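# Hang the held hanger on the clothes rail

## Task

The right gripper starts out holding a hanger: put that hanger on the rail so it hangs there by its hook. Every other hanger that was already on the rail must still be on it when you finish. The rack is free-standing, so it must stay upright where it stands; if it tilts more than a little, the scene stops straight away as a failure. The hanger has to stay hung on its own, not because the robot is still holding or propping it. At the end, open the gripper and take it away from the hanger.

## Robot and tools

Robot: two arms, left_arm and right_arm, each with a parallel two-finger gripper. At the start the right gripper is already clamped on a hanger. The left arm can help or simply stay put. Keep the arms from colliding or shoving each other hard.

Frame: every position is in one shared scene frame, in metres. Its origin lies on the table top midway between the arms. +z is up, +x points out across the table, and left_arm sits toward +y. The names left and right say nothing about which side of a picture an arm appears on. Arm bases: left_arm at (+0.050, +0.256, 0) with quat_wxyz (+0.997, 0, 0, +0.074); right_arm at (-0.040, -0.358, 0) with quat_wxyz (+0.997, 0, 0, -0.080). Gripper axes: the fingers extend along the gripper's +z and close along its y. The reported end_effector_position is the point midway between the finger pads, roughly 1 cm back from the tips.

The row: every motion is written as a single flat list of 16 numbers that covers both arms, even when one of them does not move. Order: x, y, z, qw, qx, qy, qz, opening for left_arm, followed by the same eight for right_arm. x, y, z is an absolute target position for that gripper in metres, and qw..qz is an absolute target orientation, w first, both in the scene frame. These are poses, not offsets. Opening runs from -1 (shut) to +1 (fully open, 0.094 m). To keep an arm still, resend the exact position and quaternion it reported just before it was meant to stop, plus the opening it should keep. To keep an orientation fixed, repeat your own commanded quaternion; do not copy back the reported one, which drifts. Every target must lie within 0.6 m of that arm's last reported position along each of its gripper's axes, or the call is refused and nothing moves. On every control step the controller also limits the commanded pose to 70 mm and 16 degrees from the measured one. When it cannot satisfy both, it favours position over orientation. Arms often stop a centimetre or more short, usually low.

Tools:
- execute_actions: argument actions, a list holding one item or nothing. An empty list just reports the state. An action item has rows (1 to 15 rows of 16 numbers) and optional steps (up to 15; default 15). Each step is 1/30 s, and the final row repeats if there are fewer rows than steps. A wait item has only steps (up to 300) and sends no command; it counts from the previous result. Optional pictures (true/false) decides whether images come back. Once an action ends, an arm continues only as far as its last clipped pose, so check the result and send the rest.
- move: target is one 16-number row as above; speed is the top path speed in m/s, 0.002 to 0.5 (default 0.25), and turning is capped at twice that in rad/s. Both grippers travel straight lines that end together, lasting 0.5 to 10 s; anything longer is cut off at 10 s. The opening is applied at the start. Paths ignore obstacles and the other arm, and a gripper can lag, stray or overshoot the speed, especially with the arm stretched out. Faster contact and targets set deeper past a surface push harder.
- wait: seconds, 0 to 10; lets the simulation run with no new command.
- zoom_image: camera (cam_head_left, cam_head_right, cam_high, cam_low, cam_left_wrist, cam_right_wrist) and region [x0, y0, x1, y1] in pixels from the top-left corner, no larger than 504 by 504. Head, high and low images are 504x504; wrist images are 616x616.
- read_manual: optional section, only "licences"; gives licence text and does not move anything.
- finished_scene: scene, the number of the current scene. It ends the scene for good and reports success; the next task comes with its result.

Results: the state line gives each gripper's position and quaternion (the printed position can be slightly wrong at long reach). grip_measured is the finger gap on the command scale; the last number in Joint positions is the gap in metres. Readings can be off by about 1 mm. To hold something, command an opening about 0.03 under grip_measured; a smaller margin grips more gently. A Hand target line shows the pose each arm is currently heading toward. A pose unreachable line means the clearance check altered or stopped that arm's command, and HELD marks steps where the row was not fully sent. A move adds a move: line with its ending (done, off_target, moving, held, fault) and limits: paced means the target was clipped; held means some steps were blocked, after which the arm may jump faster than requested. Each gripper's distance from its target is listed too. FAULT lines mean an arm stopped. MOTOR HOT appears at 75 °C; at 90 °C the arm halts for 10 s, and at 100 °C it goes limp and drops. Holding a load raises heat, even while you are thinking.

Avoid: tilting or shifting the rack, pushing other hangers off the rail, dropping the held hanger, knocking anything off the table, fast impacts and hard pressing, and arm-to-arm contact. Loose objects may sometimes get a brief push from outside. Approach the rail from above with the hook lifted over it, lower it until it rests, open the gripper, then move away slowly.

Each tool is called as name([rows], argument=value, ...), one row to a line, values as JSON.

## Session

execute_actions(actions=[])

Scene clock: 0.00 s of 4000.00 s.
left_arm: end_effector_position=(+0.4230, +0.3148, +0.4191) grip_measured=+1.000 end_effector_quat_wxyz=(+0.715, -0.061, +0.695, +0.050) | right_arm: end_effector_position=(+0.3182, -0.0040, +0.4012) grip_measured=-0.847 end_effector_quat_wxyz=(+0.527, -0.159, +0.829, +0.103)
Joint positions: left_arm=[ 0.003  1.038  1.064  0.002 -0.006 -0.017  0.094] | right_arm=[ 1.11   1.83   2.164 -0.841  0.509  0.267  0.007]
Joint velocities: left_arm=[-0.022  0.007 -0.017  0.022  0.022 -0.037  0.   ] | right_arm=[-0.022  0.002  0.007 -0.066 -0.037 -0.037 -0.   ]
Hand target (left_arm): +0.420, +0.314, +0.427; +0.721, -0.060, +0.688, +0.051
Hand target (right_arm): +0.317, -0.007, +0.405; +0.530, -0.157, +0.827, +0.102

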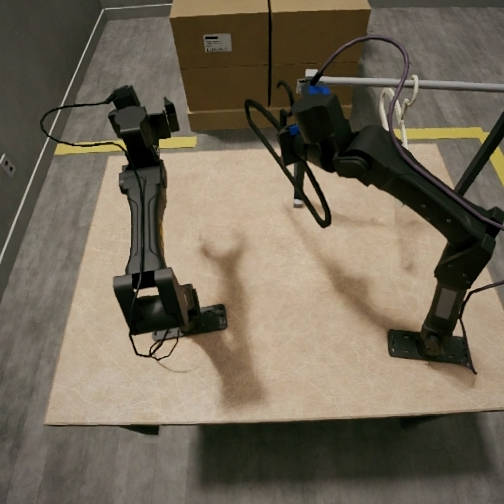

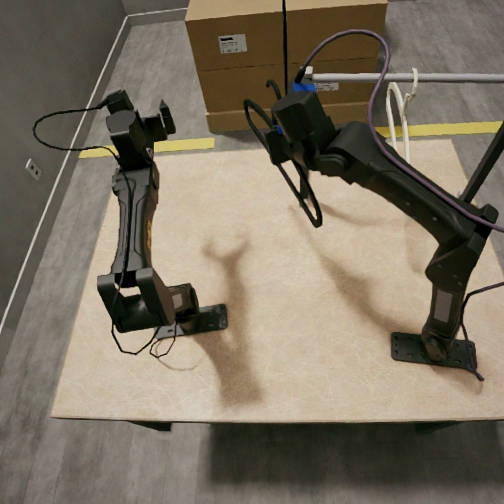

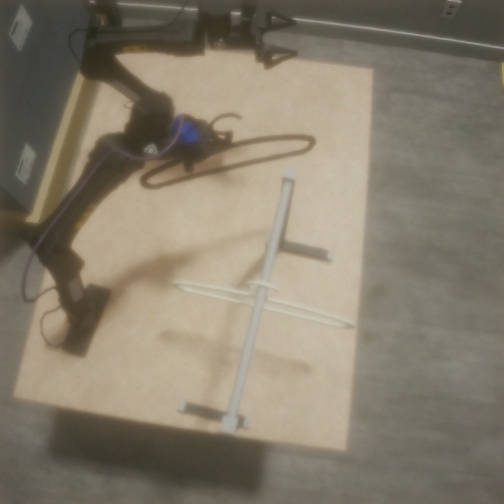

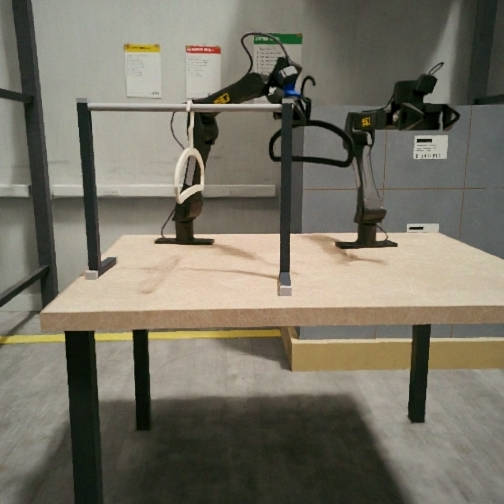

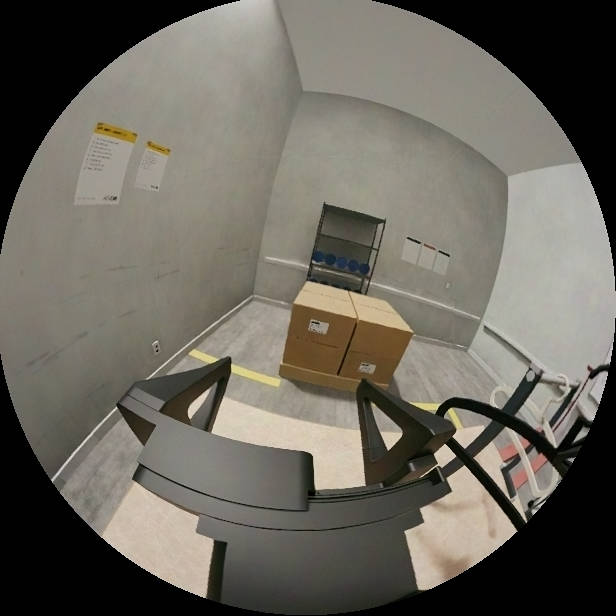

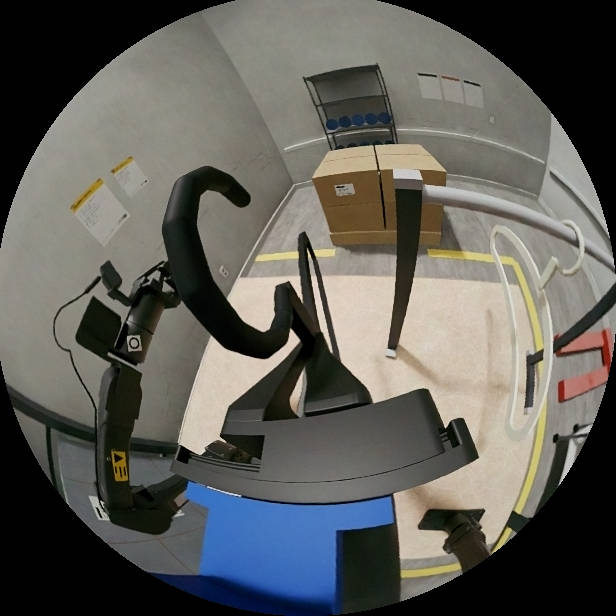

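move(target=[0.423,0.25,0.419,0.61,0.35,0.61,-0.35,1,0.19,-0.07,0.39,0.527,-0.159,0.829,0.103,-1])

move(target=[0.423,0.25,0.419,0.61,0.35,0.61,-0.35,1,0.2,-0.14,0.385,0.54,0.073,0.837,-0.047,-1])

move(target=[0.423,0.25,0.419,0.61,0.35,0.61,-0.35,1,0.385,-0.17,0.385,0.54,0.073,0.837,-0.047,-1], speed=0.15)

Scene clock: 6.93 s of 4000.00 s.
left_arm: end_effector_position=(+0.4256, +0.2514, +0.4105) grip_measured=+1.000 end_effector_quat_wxyz=(+0.611, +0.342, +0.623, -0.350) | right_arm: end_effector_position=(+0.1933, -0.0606, +0.3854) grip_measured=-0.873 end_effector_quat_wxyz=(+0.520, -0.165, +0.831, +0.104)
Joint positions: left_arm=[ 0.33   1.497  1.415 -0.055  1.499  0.119  0.094] | right_arm=[ 1.379  1.402  1.683 -0.903  0.723  0.444  0.006]
Joint velocities: left_arm=[-0.007 -0.002  0.037 -0.183 -0.007  0.139  0.   ] | right_arm=[-0.002 -0.012 -0.022 -0.007 -0.051 -0.007 -0.001]
Hand target (left_arm): +0.425, +0.249, +0.415; +0.609, +0.350, +0.618, -0.352
Hand target (right_arm): +0.189, -0.069, +0.391; +0.528, -0.159, +0.828, +0.103
Off the commanded pose (left_arm): 0.009 m, 2 deg.
Off the commanded pose (right_arm): 0.011 m, 1 deg.
After step 90, 0.93 s passed at rest.
move: off_target (right_arm)

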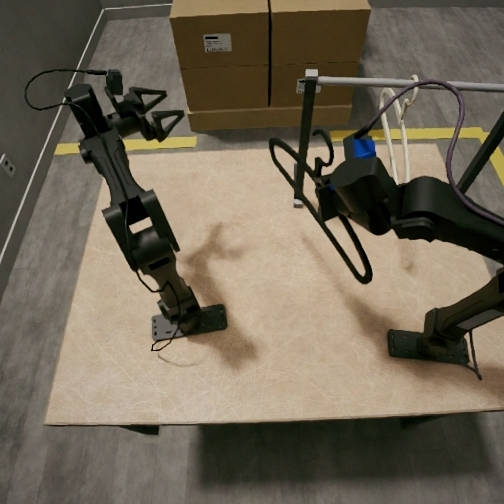

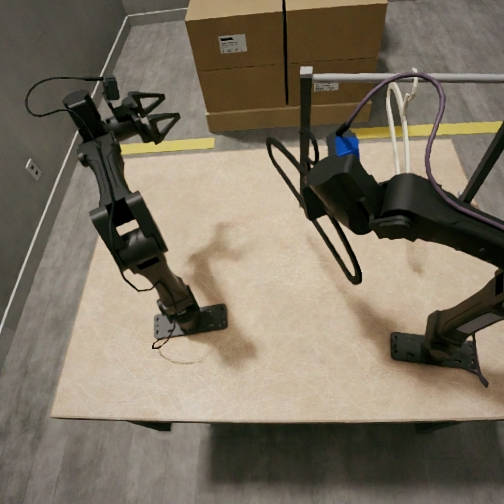

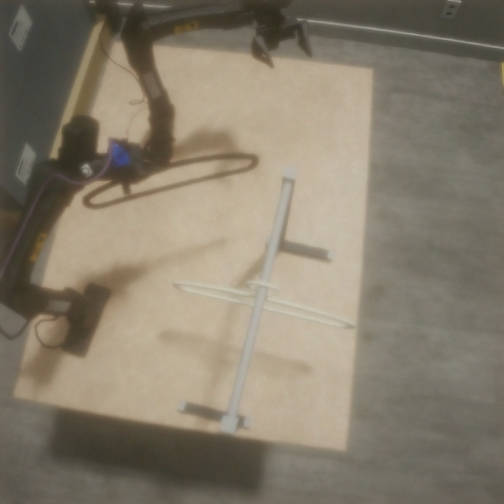

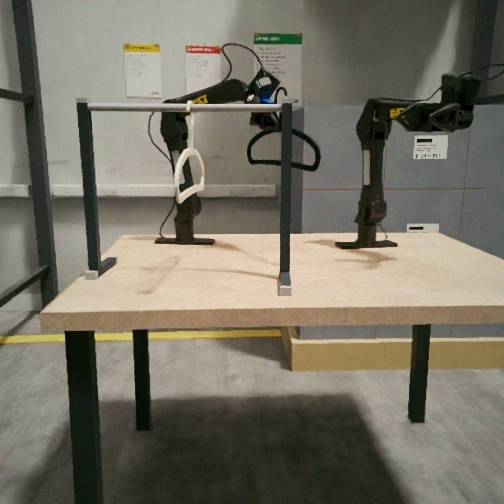

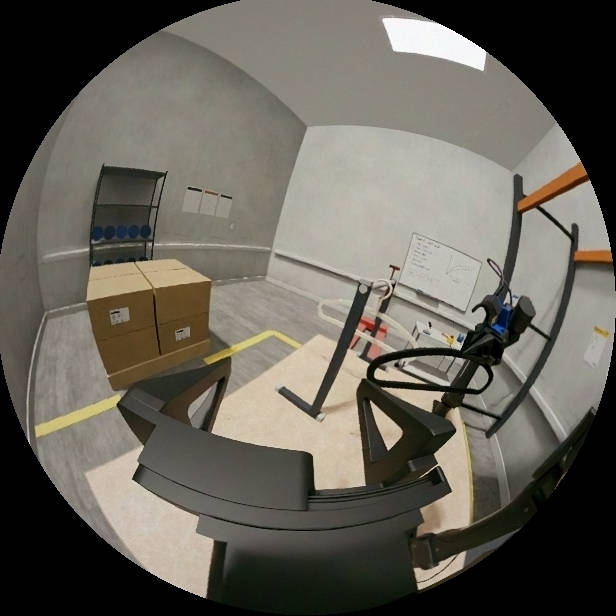

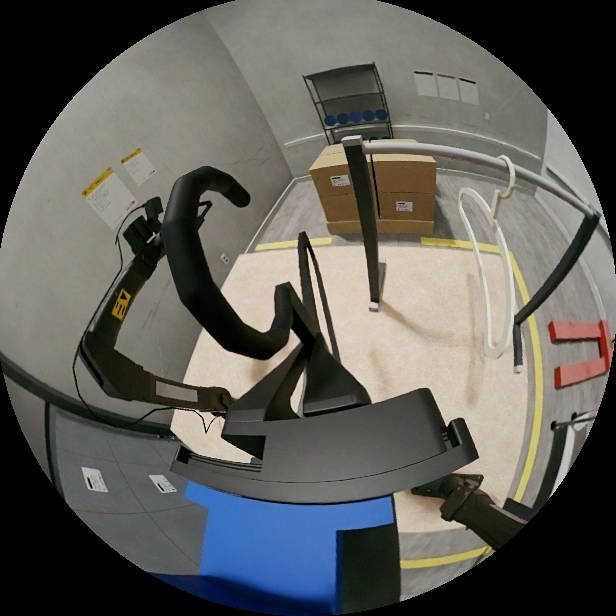

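Scene clock: 8.80 s of 4000.00 s.
left_arm: end_effector_position=(+0.4239, +0.2504, +0.4126) grip_measured=+1.000 end_effector_quat_wxyz=(+0.608, +0.344, +0.621, -0.356) | right_arm: end_effector_position=(+0.1976, -0.1362, +0.3768) grip_measured=-0.873 end_effector_quat_wxyz=(+0.531, +0.062, +0.845, -0.033)
Joint positions: left_arm=[ 0.33   1.497  1.415 -0.031  1.512  0.089  0.094] | right_arm=[ 1.413  1.573  1.908 -1.549  1.088  1.183  0.006]
Joint velocities: left_arm=[-0.002 -0.007 -0.022  0.022 -0.037 -0.066  0.   ] | right_arm=[ 0.017 -0.007 -0.027 -0.095  0.007  0.022  0.   ]
Hand target (left_arm): +0.423, +0.250, +0.419; +0.612, +0.353, +0.614, -0.351
Hand target (right_arm): +0.199, -0.139, +0.386; +0.546, +0.066, +0.834, -0.039
Off the commanded pose (left_arm): 0.006 m, 1 deg.
Off the commanded pose (right_arm): 0.009 m, 2 deg.
joint sent to its limit (right arm) — the command would take joint 4 (wrist pitch) past its lower limit, so that joint was sent only as far as its limit.
move: done

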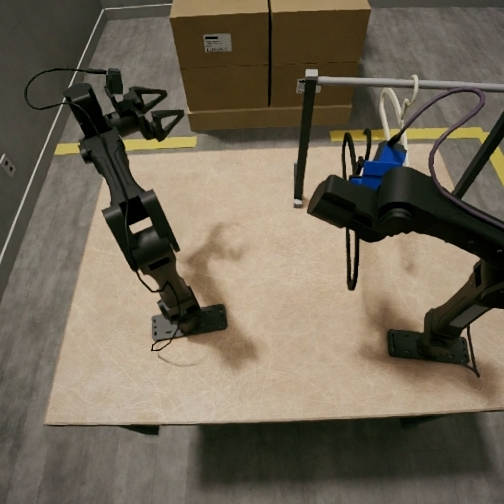

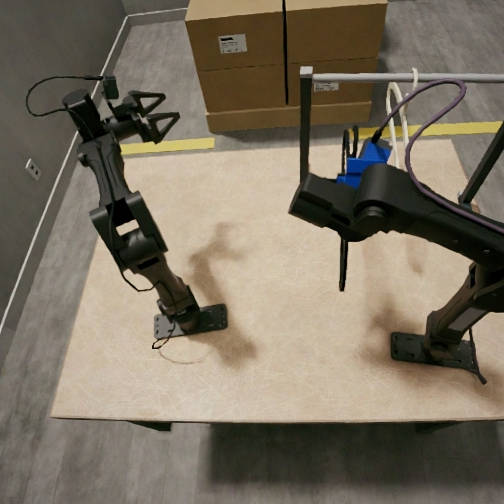

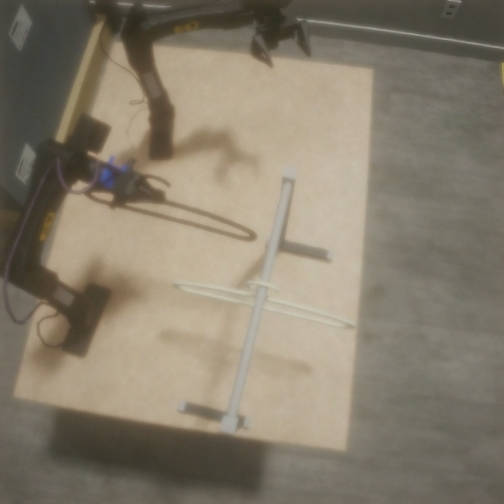

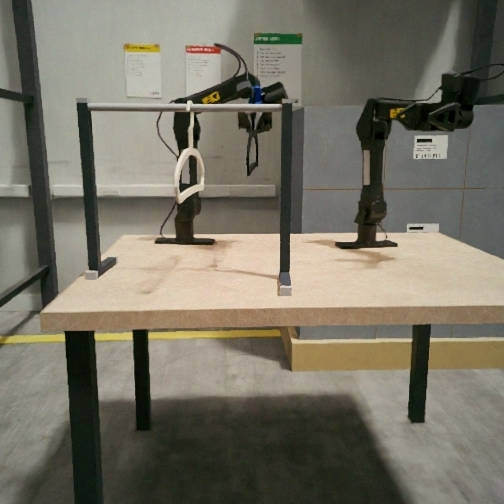

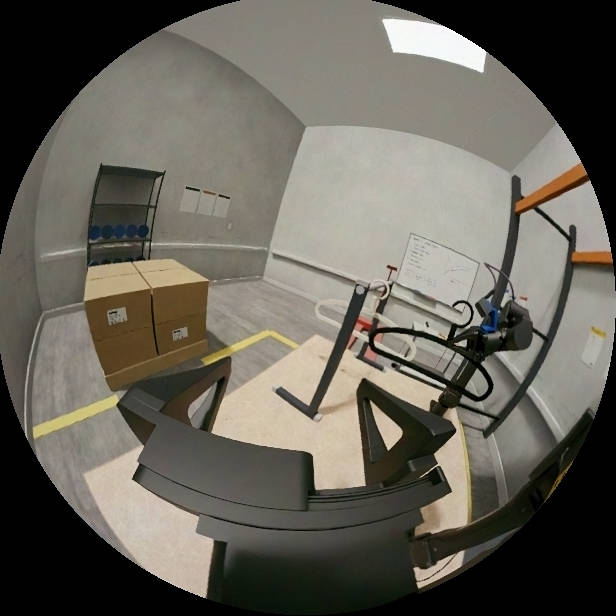

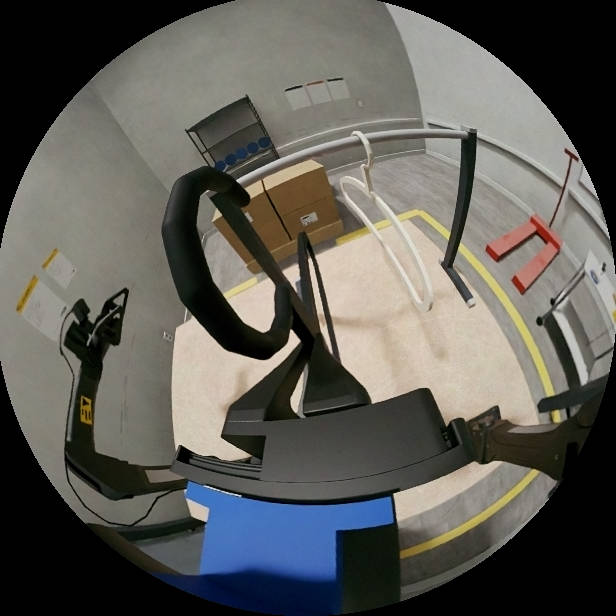

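Scene clock: 10.60 s of 4000.00 s.
left_arm: end_effector_position=(+0.4241, +0.2505, +0.4139) grip_measured=+1.000 end_effector_quat_wxyz=(+0.609, +0.345, +0.620, -0.355) | right_arm: end_effector_position=(+0.3802, -0.1720, +0.3714) grip_measured=-0.873 end_effector_quat_wxyz=(+0.523, +0.068, +0.848, -0.055)
Joint positions: left_arm=[ 0.33   1.497  1.415 -0.016  1.512  0.077  0.094] | right_arm=[ 0.842  1.724  1.954 -0.887  0.751  0.459  0.006]
Joint velocities: left_arm=[ 0.017 -0.012  0.017 -0.022 -0.066  0.007  0.   ] | right_arm=[ 0.002 -0.002  0.007 -0.037 -0.037 -0.022  0.   ]
Hand target (left_arm): +0.423, +0.250, +0.419; +0.612, +0.353, +0.614, -0.351
Hand target (right_arm): +0.384, -0.173, +0.383; +0.536, +0.075, +0.839, -0.050
Off the commanded pose (left_arm): 0.005 m, 1 deg.
Off the commanded pose (right_arm): 0.015 m, 3 deg.
move: off_target (right_arm)

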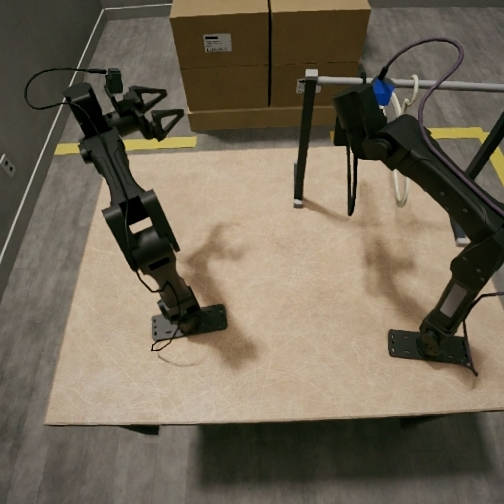

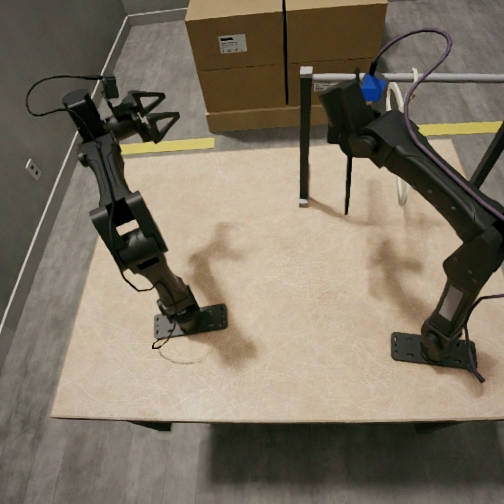

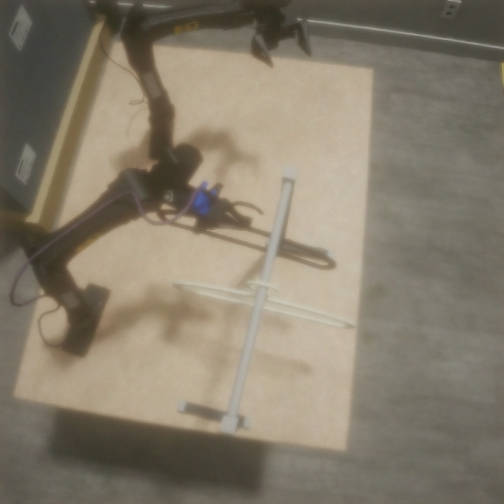

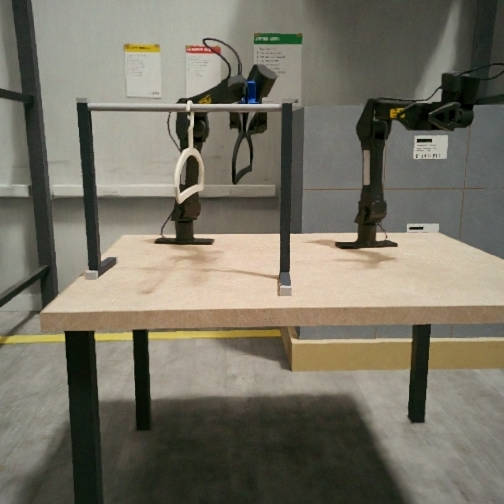

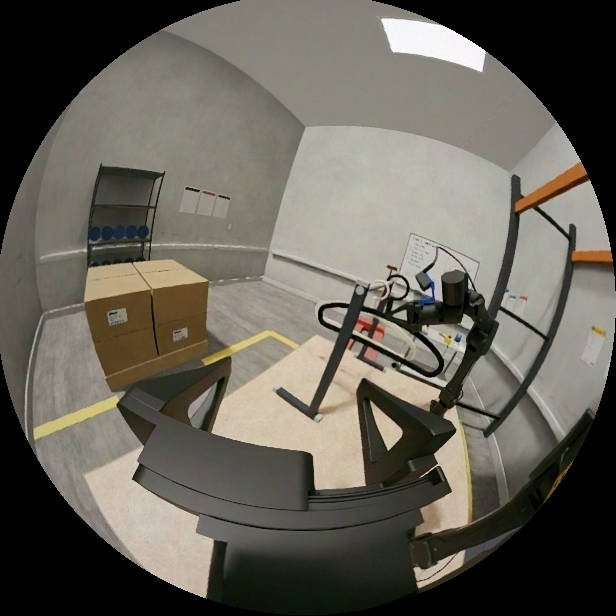

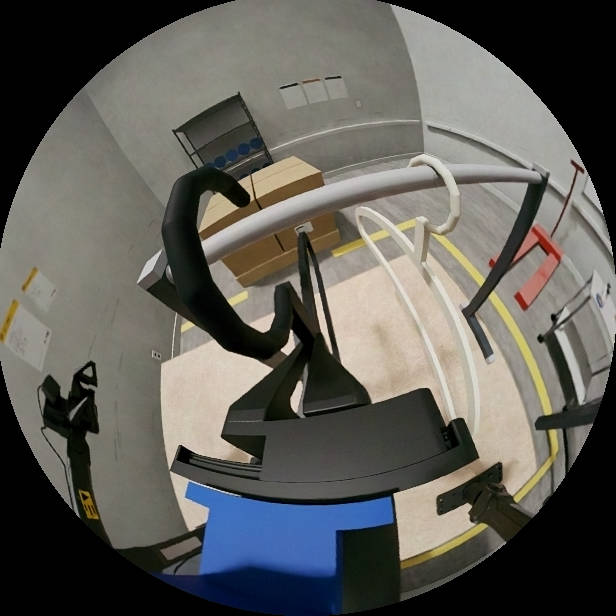

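move(target=[0.423,0.25,0.419,0.61,0.35,0.61,-0.35,1,0.443,-0.18,0.383,0.54,0.073,0.837,-0.047,-1], speed=0.05)

zoom_image(camera="cam_left_wrist", region=[300,240,460,360])

Scene clock: 15.20 s of 4000.00 s.
left_arm: end_effector_position=(+0.4241, +0.2505, +0.4145) grip_measured=+1.000 end_effector_quat_wxyz=(+0.610, +0.345, +0.619, -0.354) | right_arm: end_effector_position=(+0.4368, -0.1757, +0.3659) grip_measured=-0.873 end_effector_quat_wxyz=(+0.521, +0.062, +0.850, -0.052)
Joint positions: left_arm=[ 0.33   1.497  1.415 -0.008  1.512  0.071  0.094] | right_arm=[ 0.737  1.887  2.129 -0.848  0.653  0.371  0.006]
Joint velocities: left_arm=[ 0.012 -0.007 -0.002  0.037 -0.037 -0.022  0.   ] | right_arm=[ 0.007  0.007  0.002  0.066 -0.022  0.095 -0.001]
Hand target (left_arm): +0.423, +0.250, +0.419; +0.612, +0.352, +0.614, -0.351
Hand target (right_arm): +0.442, -0.181, +0.382; +0.539, +0.073, +0.838, -0.047
Off the commanded pose (left_arm): 0.005 m, 1 deg.
Off the commanded pose (right_arm): 0.019 m, 3 deg.
move: off_target (right_arm)

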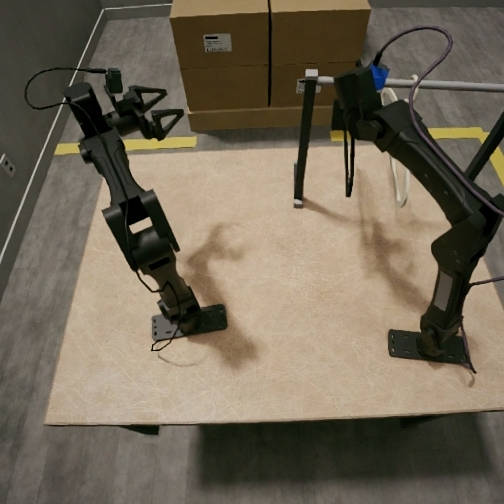

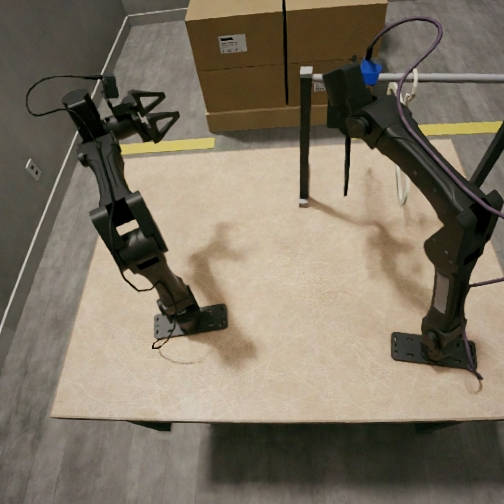

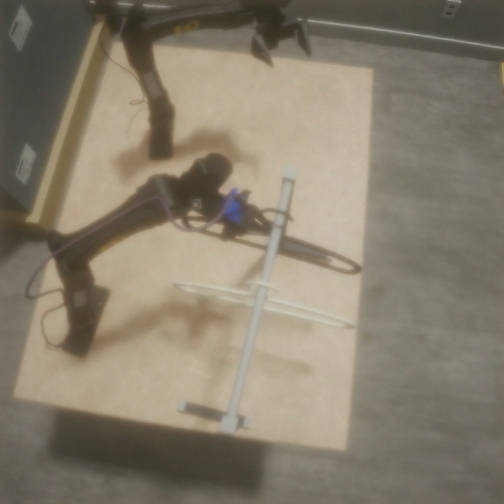

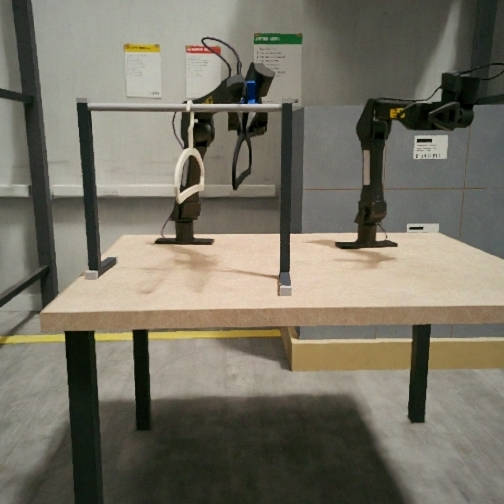

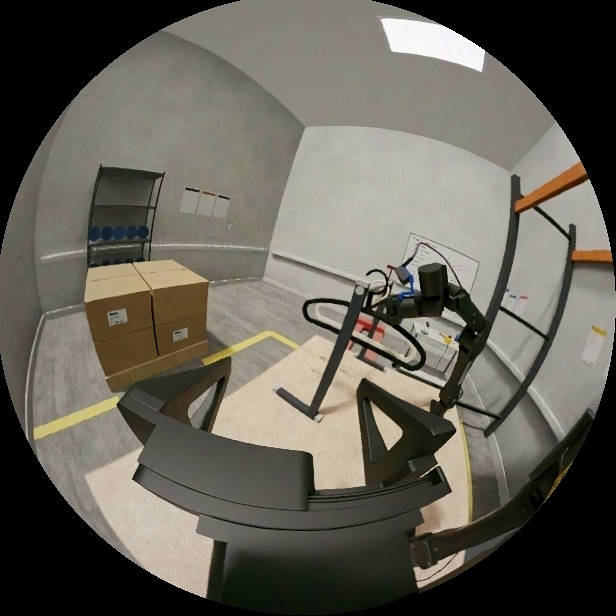

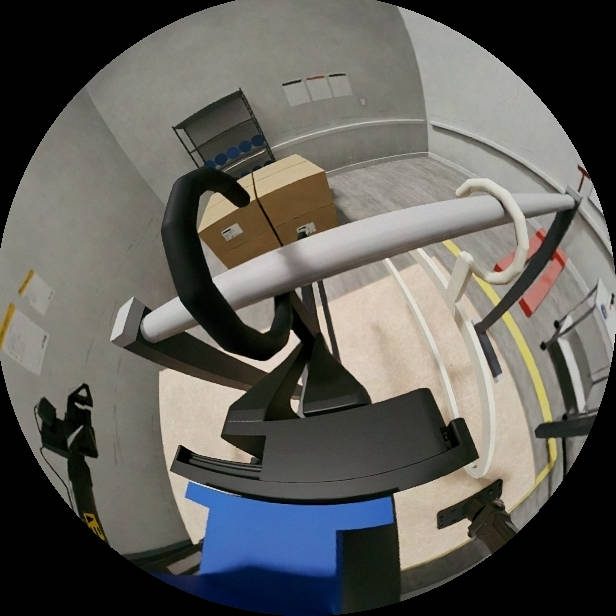

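Region (300, 240, 460, 360) of cam_left_wrist's 616x616 image, scaled by 3.150, with more detail than that image has; it fills the top 378 rows of this view, and the rest is white.

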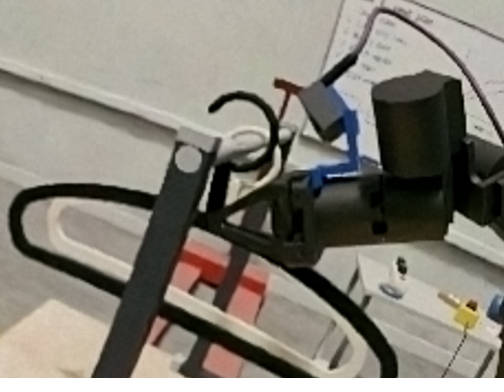

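move(target=[0.423,0.25,0.419,0.61,0.35,0.61,-0.35,1,0.451,-0.18,0.341,0.54,0.073,0.837,-0.047,-1], speed=0.05)

Scene clock: 18.53 s of 4000.00 s.
left_arm: end_effector_position=(+0.4241, +0.2505, +0.4149) grip_measured=+1.000 end_effector_quat_wxyz=(+0.610, +0.346, +0.619, -0.354) | right_arm: end_effector_position=(+0.4511, -0.1704, +0.3310) grip_measured=-0.873 end_effector_quat_wxyz=(+0.531, +0.065, +0.844, -0.047)
Joint positions: left_arm=[ 0.33   1.497  1.415 -0.003  1.512  0.067  0.094] | right_arm=[ 0.729  1.864  1.926 -0.637  0.65   0.362  0.006]
Joint velocities: left_arm=[-0.022 -0.002 -0.017 -0.066 -0.022  0.007  0.   ] | right_arm=[-0.002 -0.002 -0.017 -0.051 -0.022  0.095 -0.001]
Hand target (left_arm): +0.423, +0.250, +0.419; +0.612, +0.353, +0.614, -0.351
Hand target (right_arm): +0.451, -0.180, +0.341; +0.540, +0.073, +0.837, -0.047
Off the commanded pose (left_arm): 0.004 m, 1 deg.
Off the commanded pose (right_arm): 0.014 m, 2 deg.
move: off_target (right_arm)

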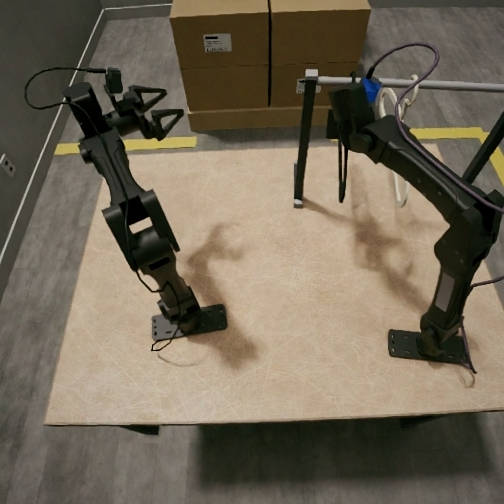

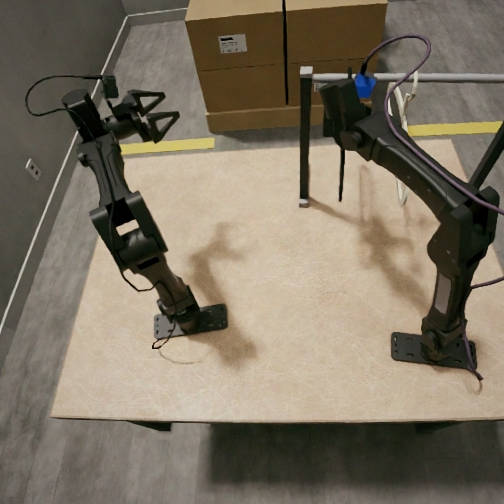

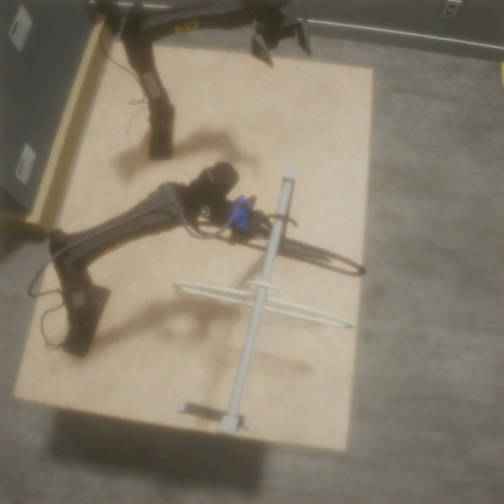

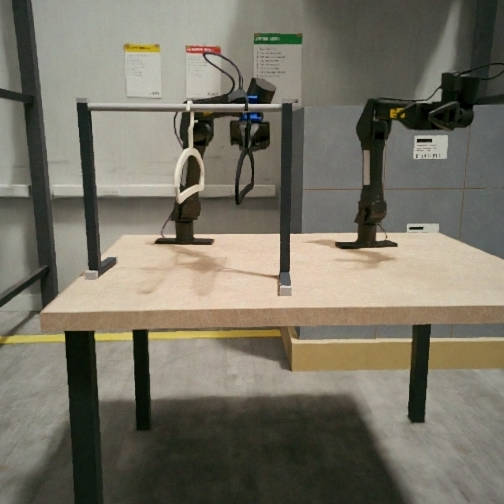

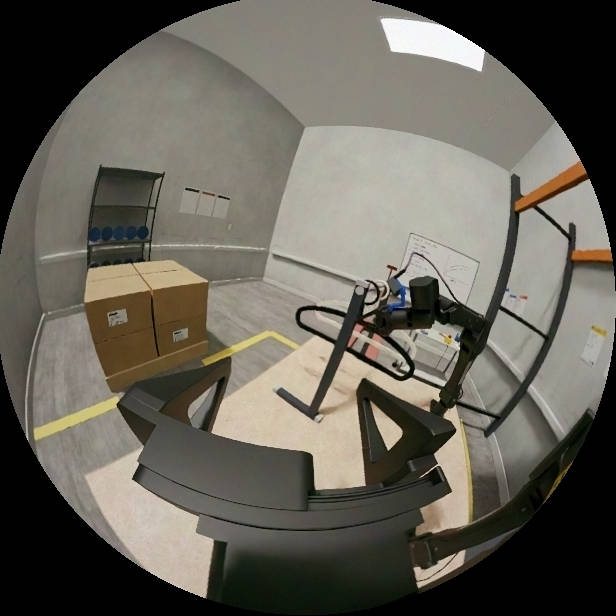

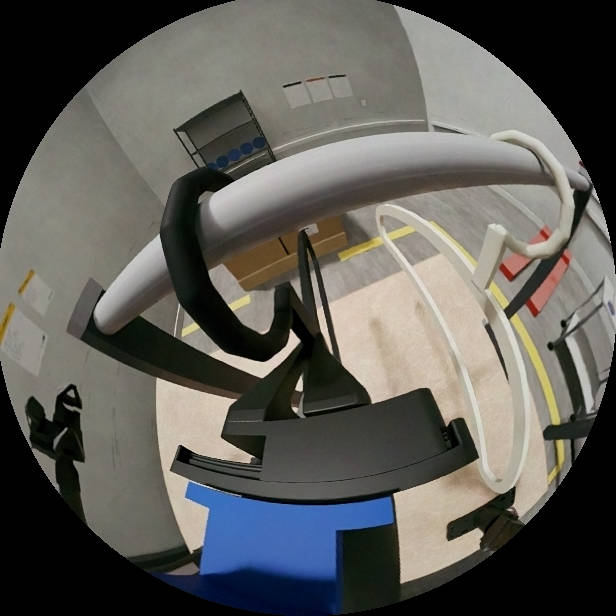

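move(target=[0.423,0.25,0.419,0.61,0.35,0.61,-0.35,1,0.451,-0.18,0.341,0.54,0.073,0.837,-0.047,-0.3])

move(target=[0.423,0.25,0.419,0.61,0.35,0.61,-0.35,1,0.28,-0.145,0.4,0.54,0.073,0.837,-0.047,-0.3], speed=0.15)

finished_scene(scene=2)

Scene clock: 25.07 s of 4000.00 s.
left_arm: end_effector_position=(+0.4241, +0.2505, +0.4151) grip_measured=+1.000 end_effector_quat_wxyz=(+0.610, +0.346, +0.619, -0.354) | right_arm: end_effector_position=(+0.4521, -0.1699, +0.3327) grip_measured=-0.302 end_effector_quat_wxyz=(+0.534, +0.067, +0.842, -0.045)
Joint positions: left_arm=[ 0.33   1.497  1.415 -0.     1.512  0.065  0.094] | right_arm=[ 0.729  1.864  1.926 -0.627  0.65   0.362  0.033]
Joint velocities: left_arm=[ 0.007 -0.022 -0.012 -0.081 -0.007  0.022  0.   ] | right_arm=[-0.017 -0.007 -0.012 -0.125 -0.066  0.037 -0.   ]
Hand target (left_arm): +0.423, +0.250, +0.419; +0.612, +0.352, +0.614, -0.351
Hand target (right_arm): +0.451, -0.180, +0.341; +0.540, +0.073, +0.837, -0.047
Off the commanded pose (left_arm): 0.004 m, 1 deg.
Off the commanded pose (right_arm): 0.013 m, 1 deg.
After step 90, 2.83 s passed at rest.
move: off_target (right_arm)

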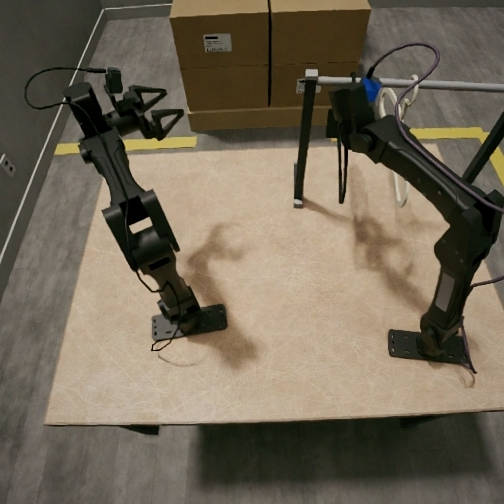

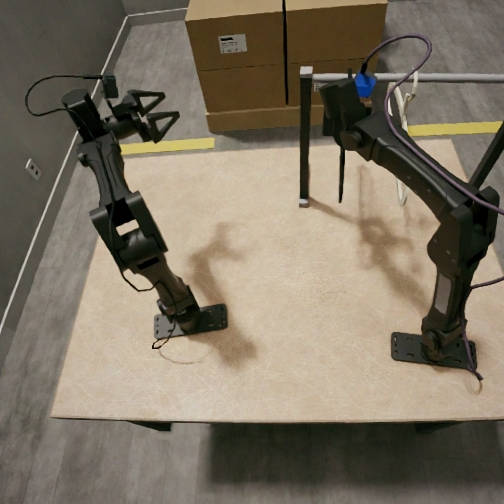

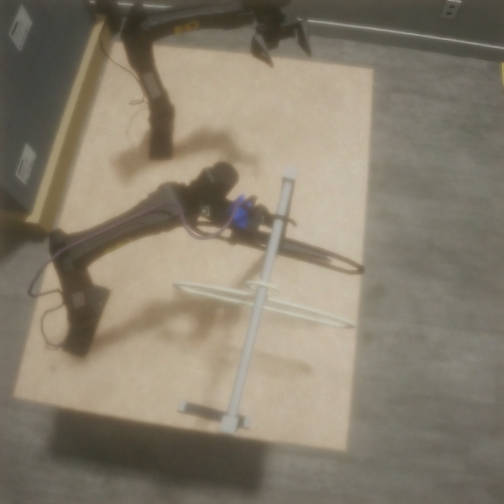

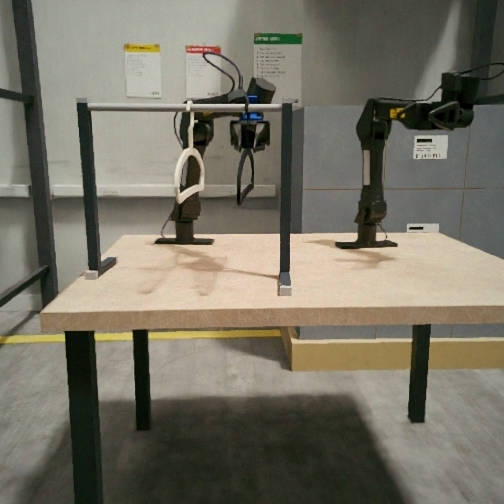

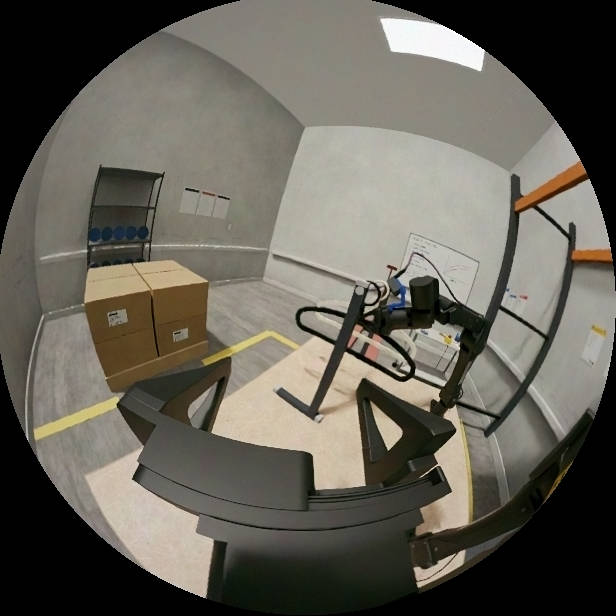

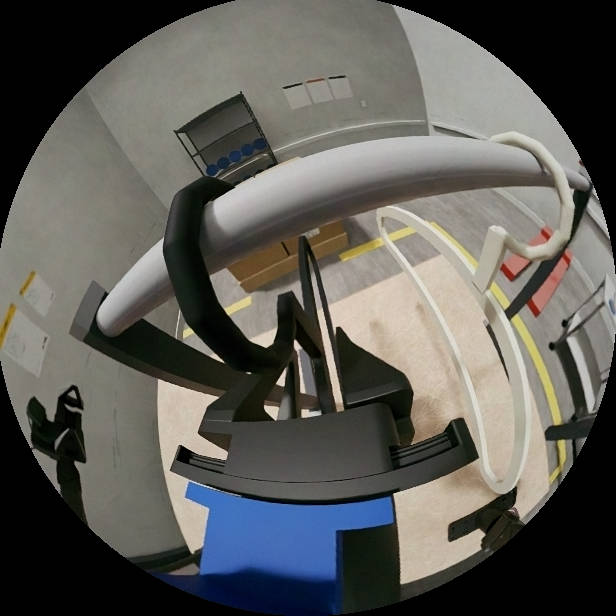

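Scene clock: 27.07 s of 4000.00 s.
left_arm: end_effector_position=(+0.4241, +0.2505, +0.4153) grip_measured=+1.000 end_effector_quat_wxyz=(+0.610, +0.346, +0.619, -0.354) | right_arm: end_effector_position=(+0.2841, -0.1388, +0.3940) grip_measured=-0.302 end_effector_quat_wxyz=(+0.537, +0.069, +0.840, -0.042)
Joint positions: left_arm=[0.33  1.497 1.415 0.002 1.512 0.063 0.094] | right_arm=[ 1.136  1.637  1.979 -1.173  0.967  0.738  0.033]
Joint velocities: left_arm=[ 0.012  0.002 -0.012  0.007  0.007  0.007  0.   ] | right_arm=[-0.012 -0.007 -0.002 -0.007 -0.022  0.022  0.   ]
Hand target (left_arm): +0.423, +0.250, +0.419; +0.612, +0.353, +0.614, -0.351
Hand target (right_arm): +0.280, -0.143, +0.401; +0.543, +0.072, +0.836, -0.046
Off the commanded pose (left_arm): 0.004 m, 1 deg.
Off the commanded pose (right_arm): 0.010 m, 1 deg.
move: done

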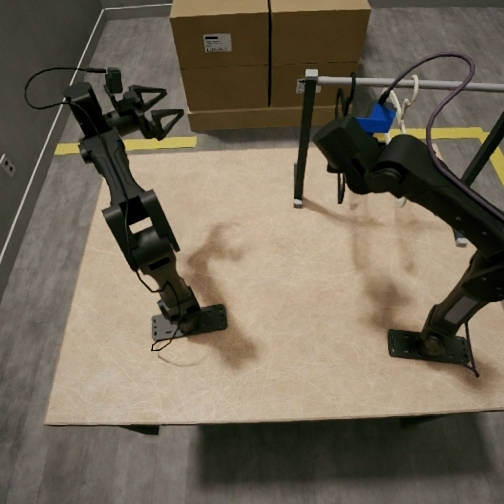

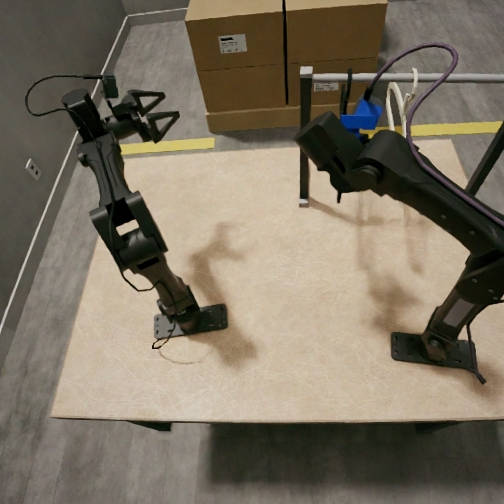

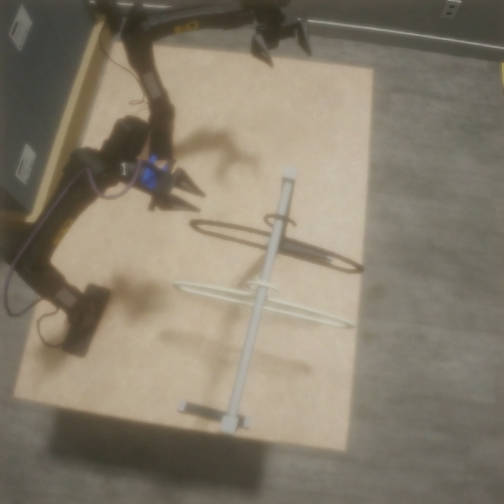

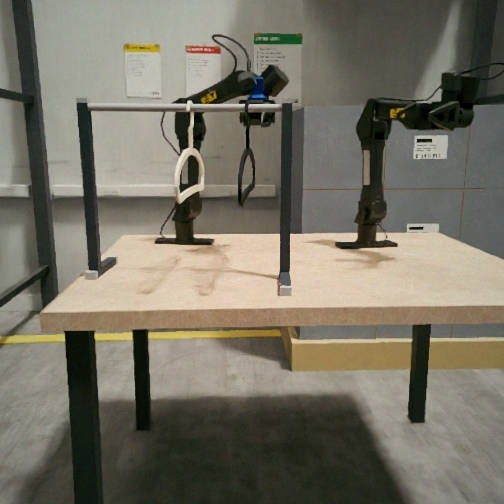

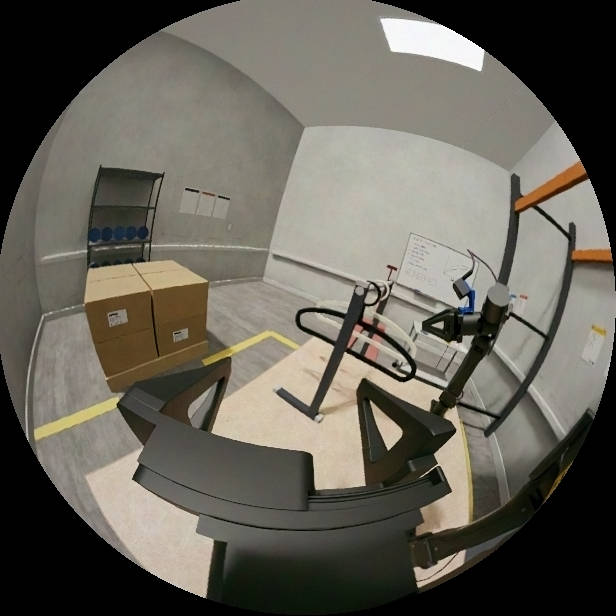

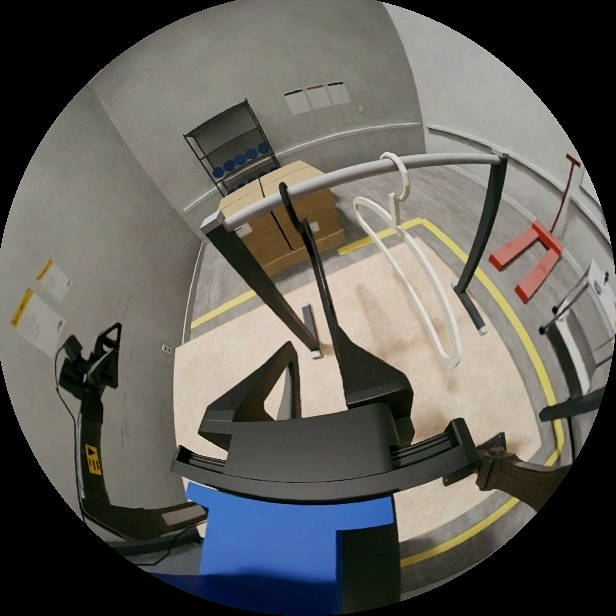

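The scene is finished: the task was done.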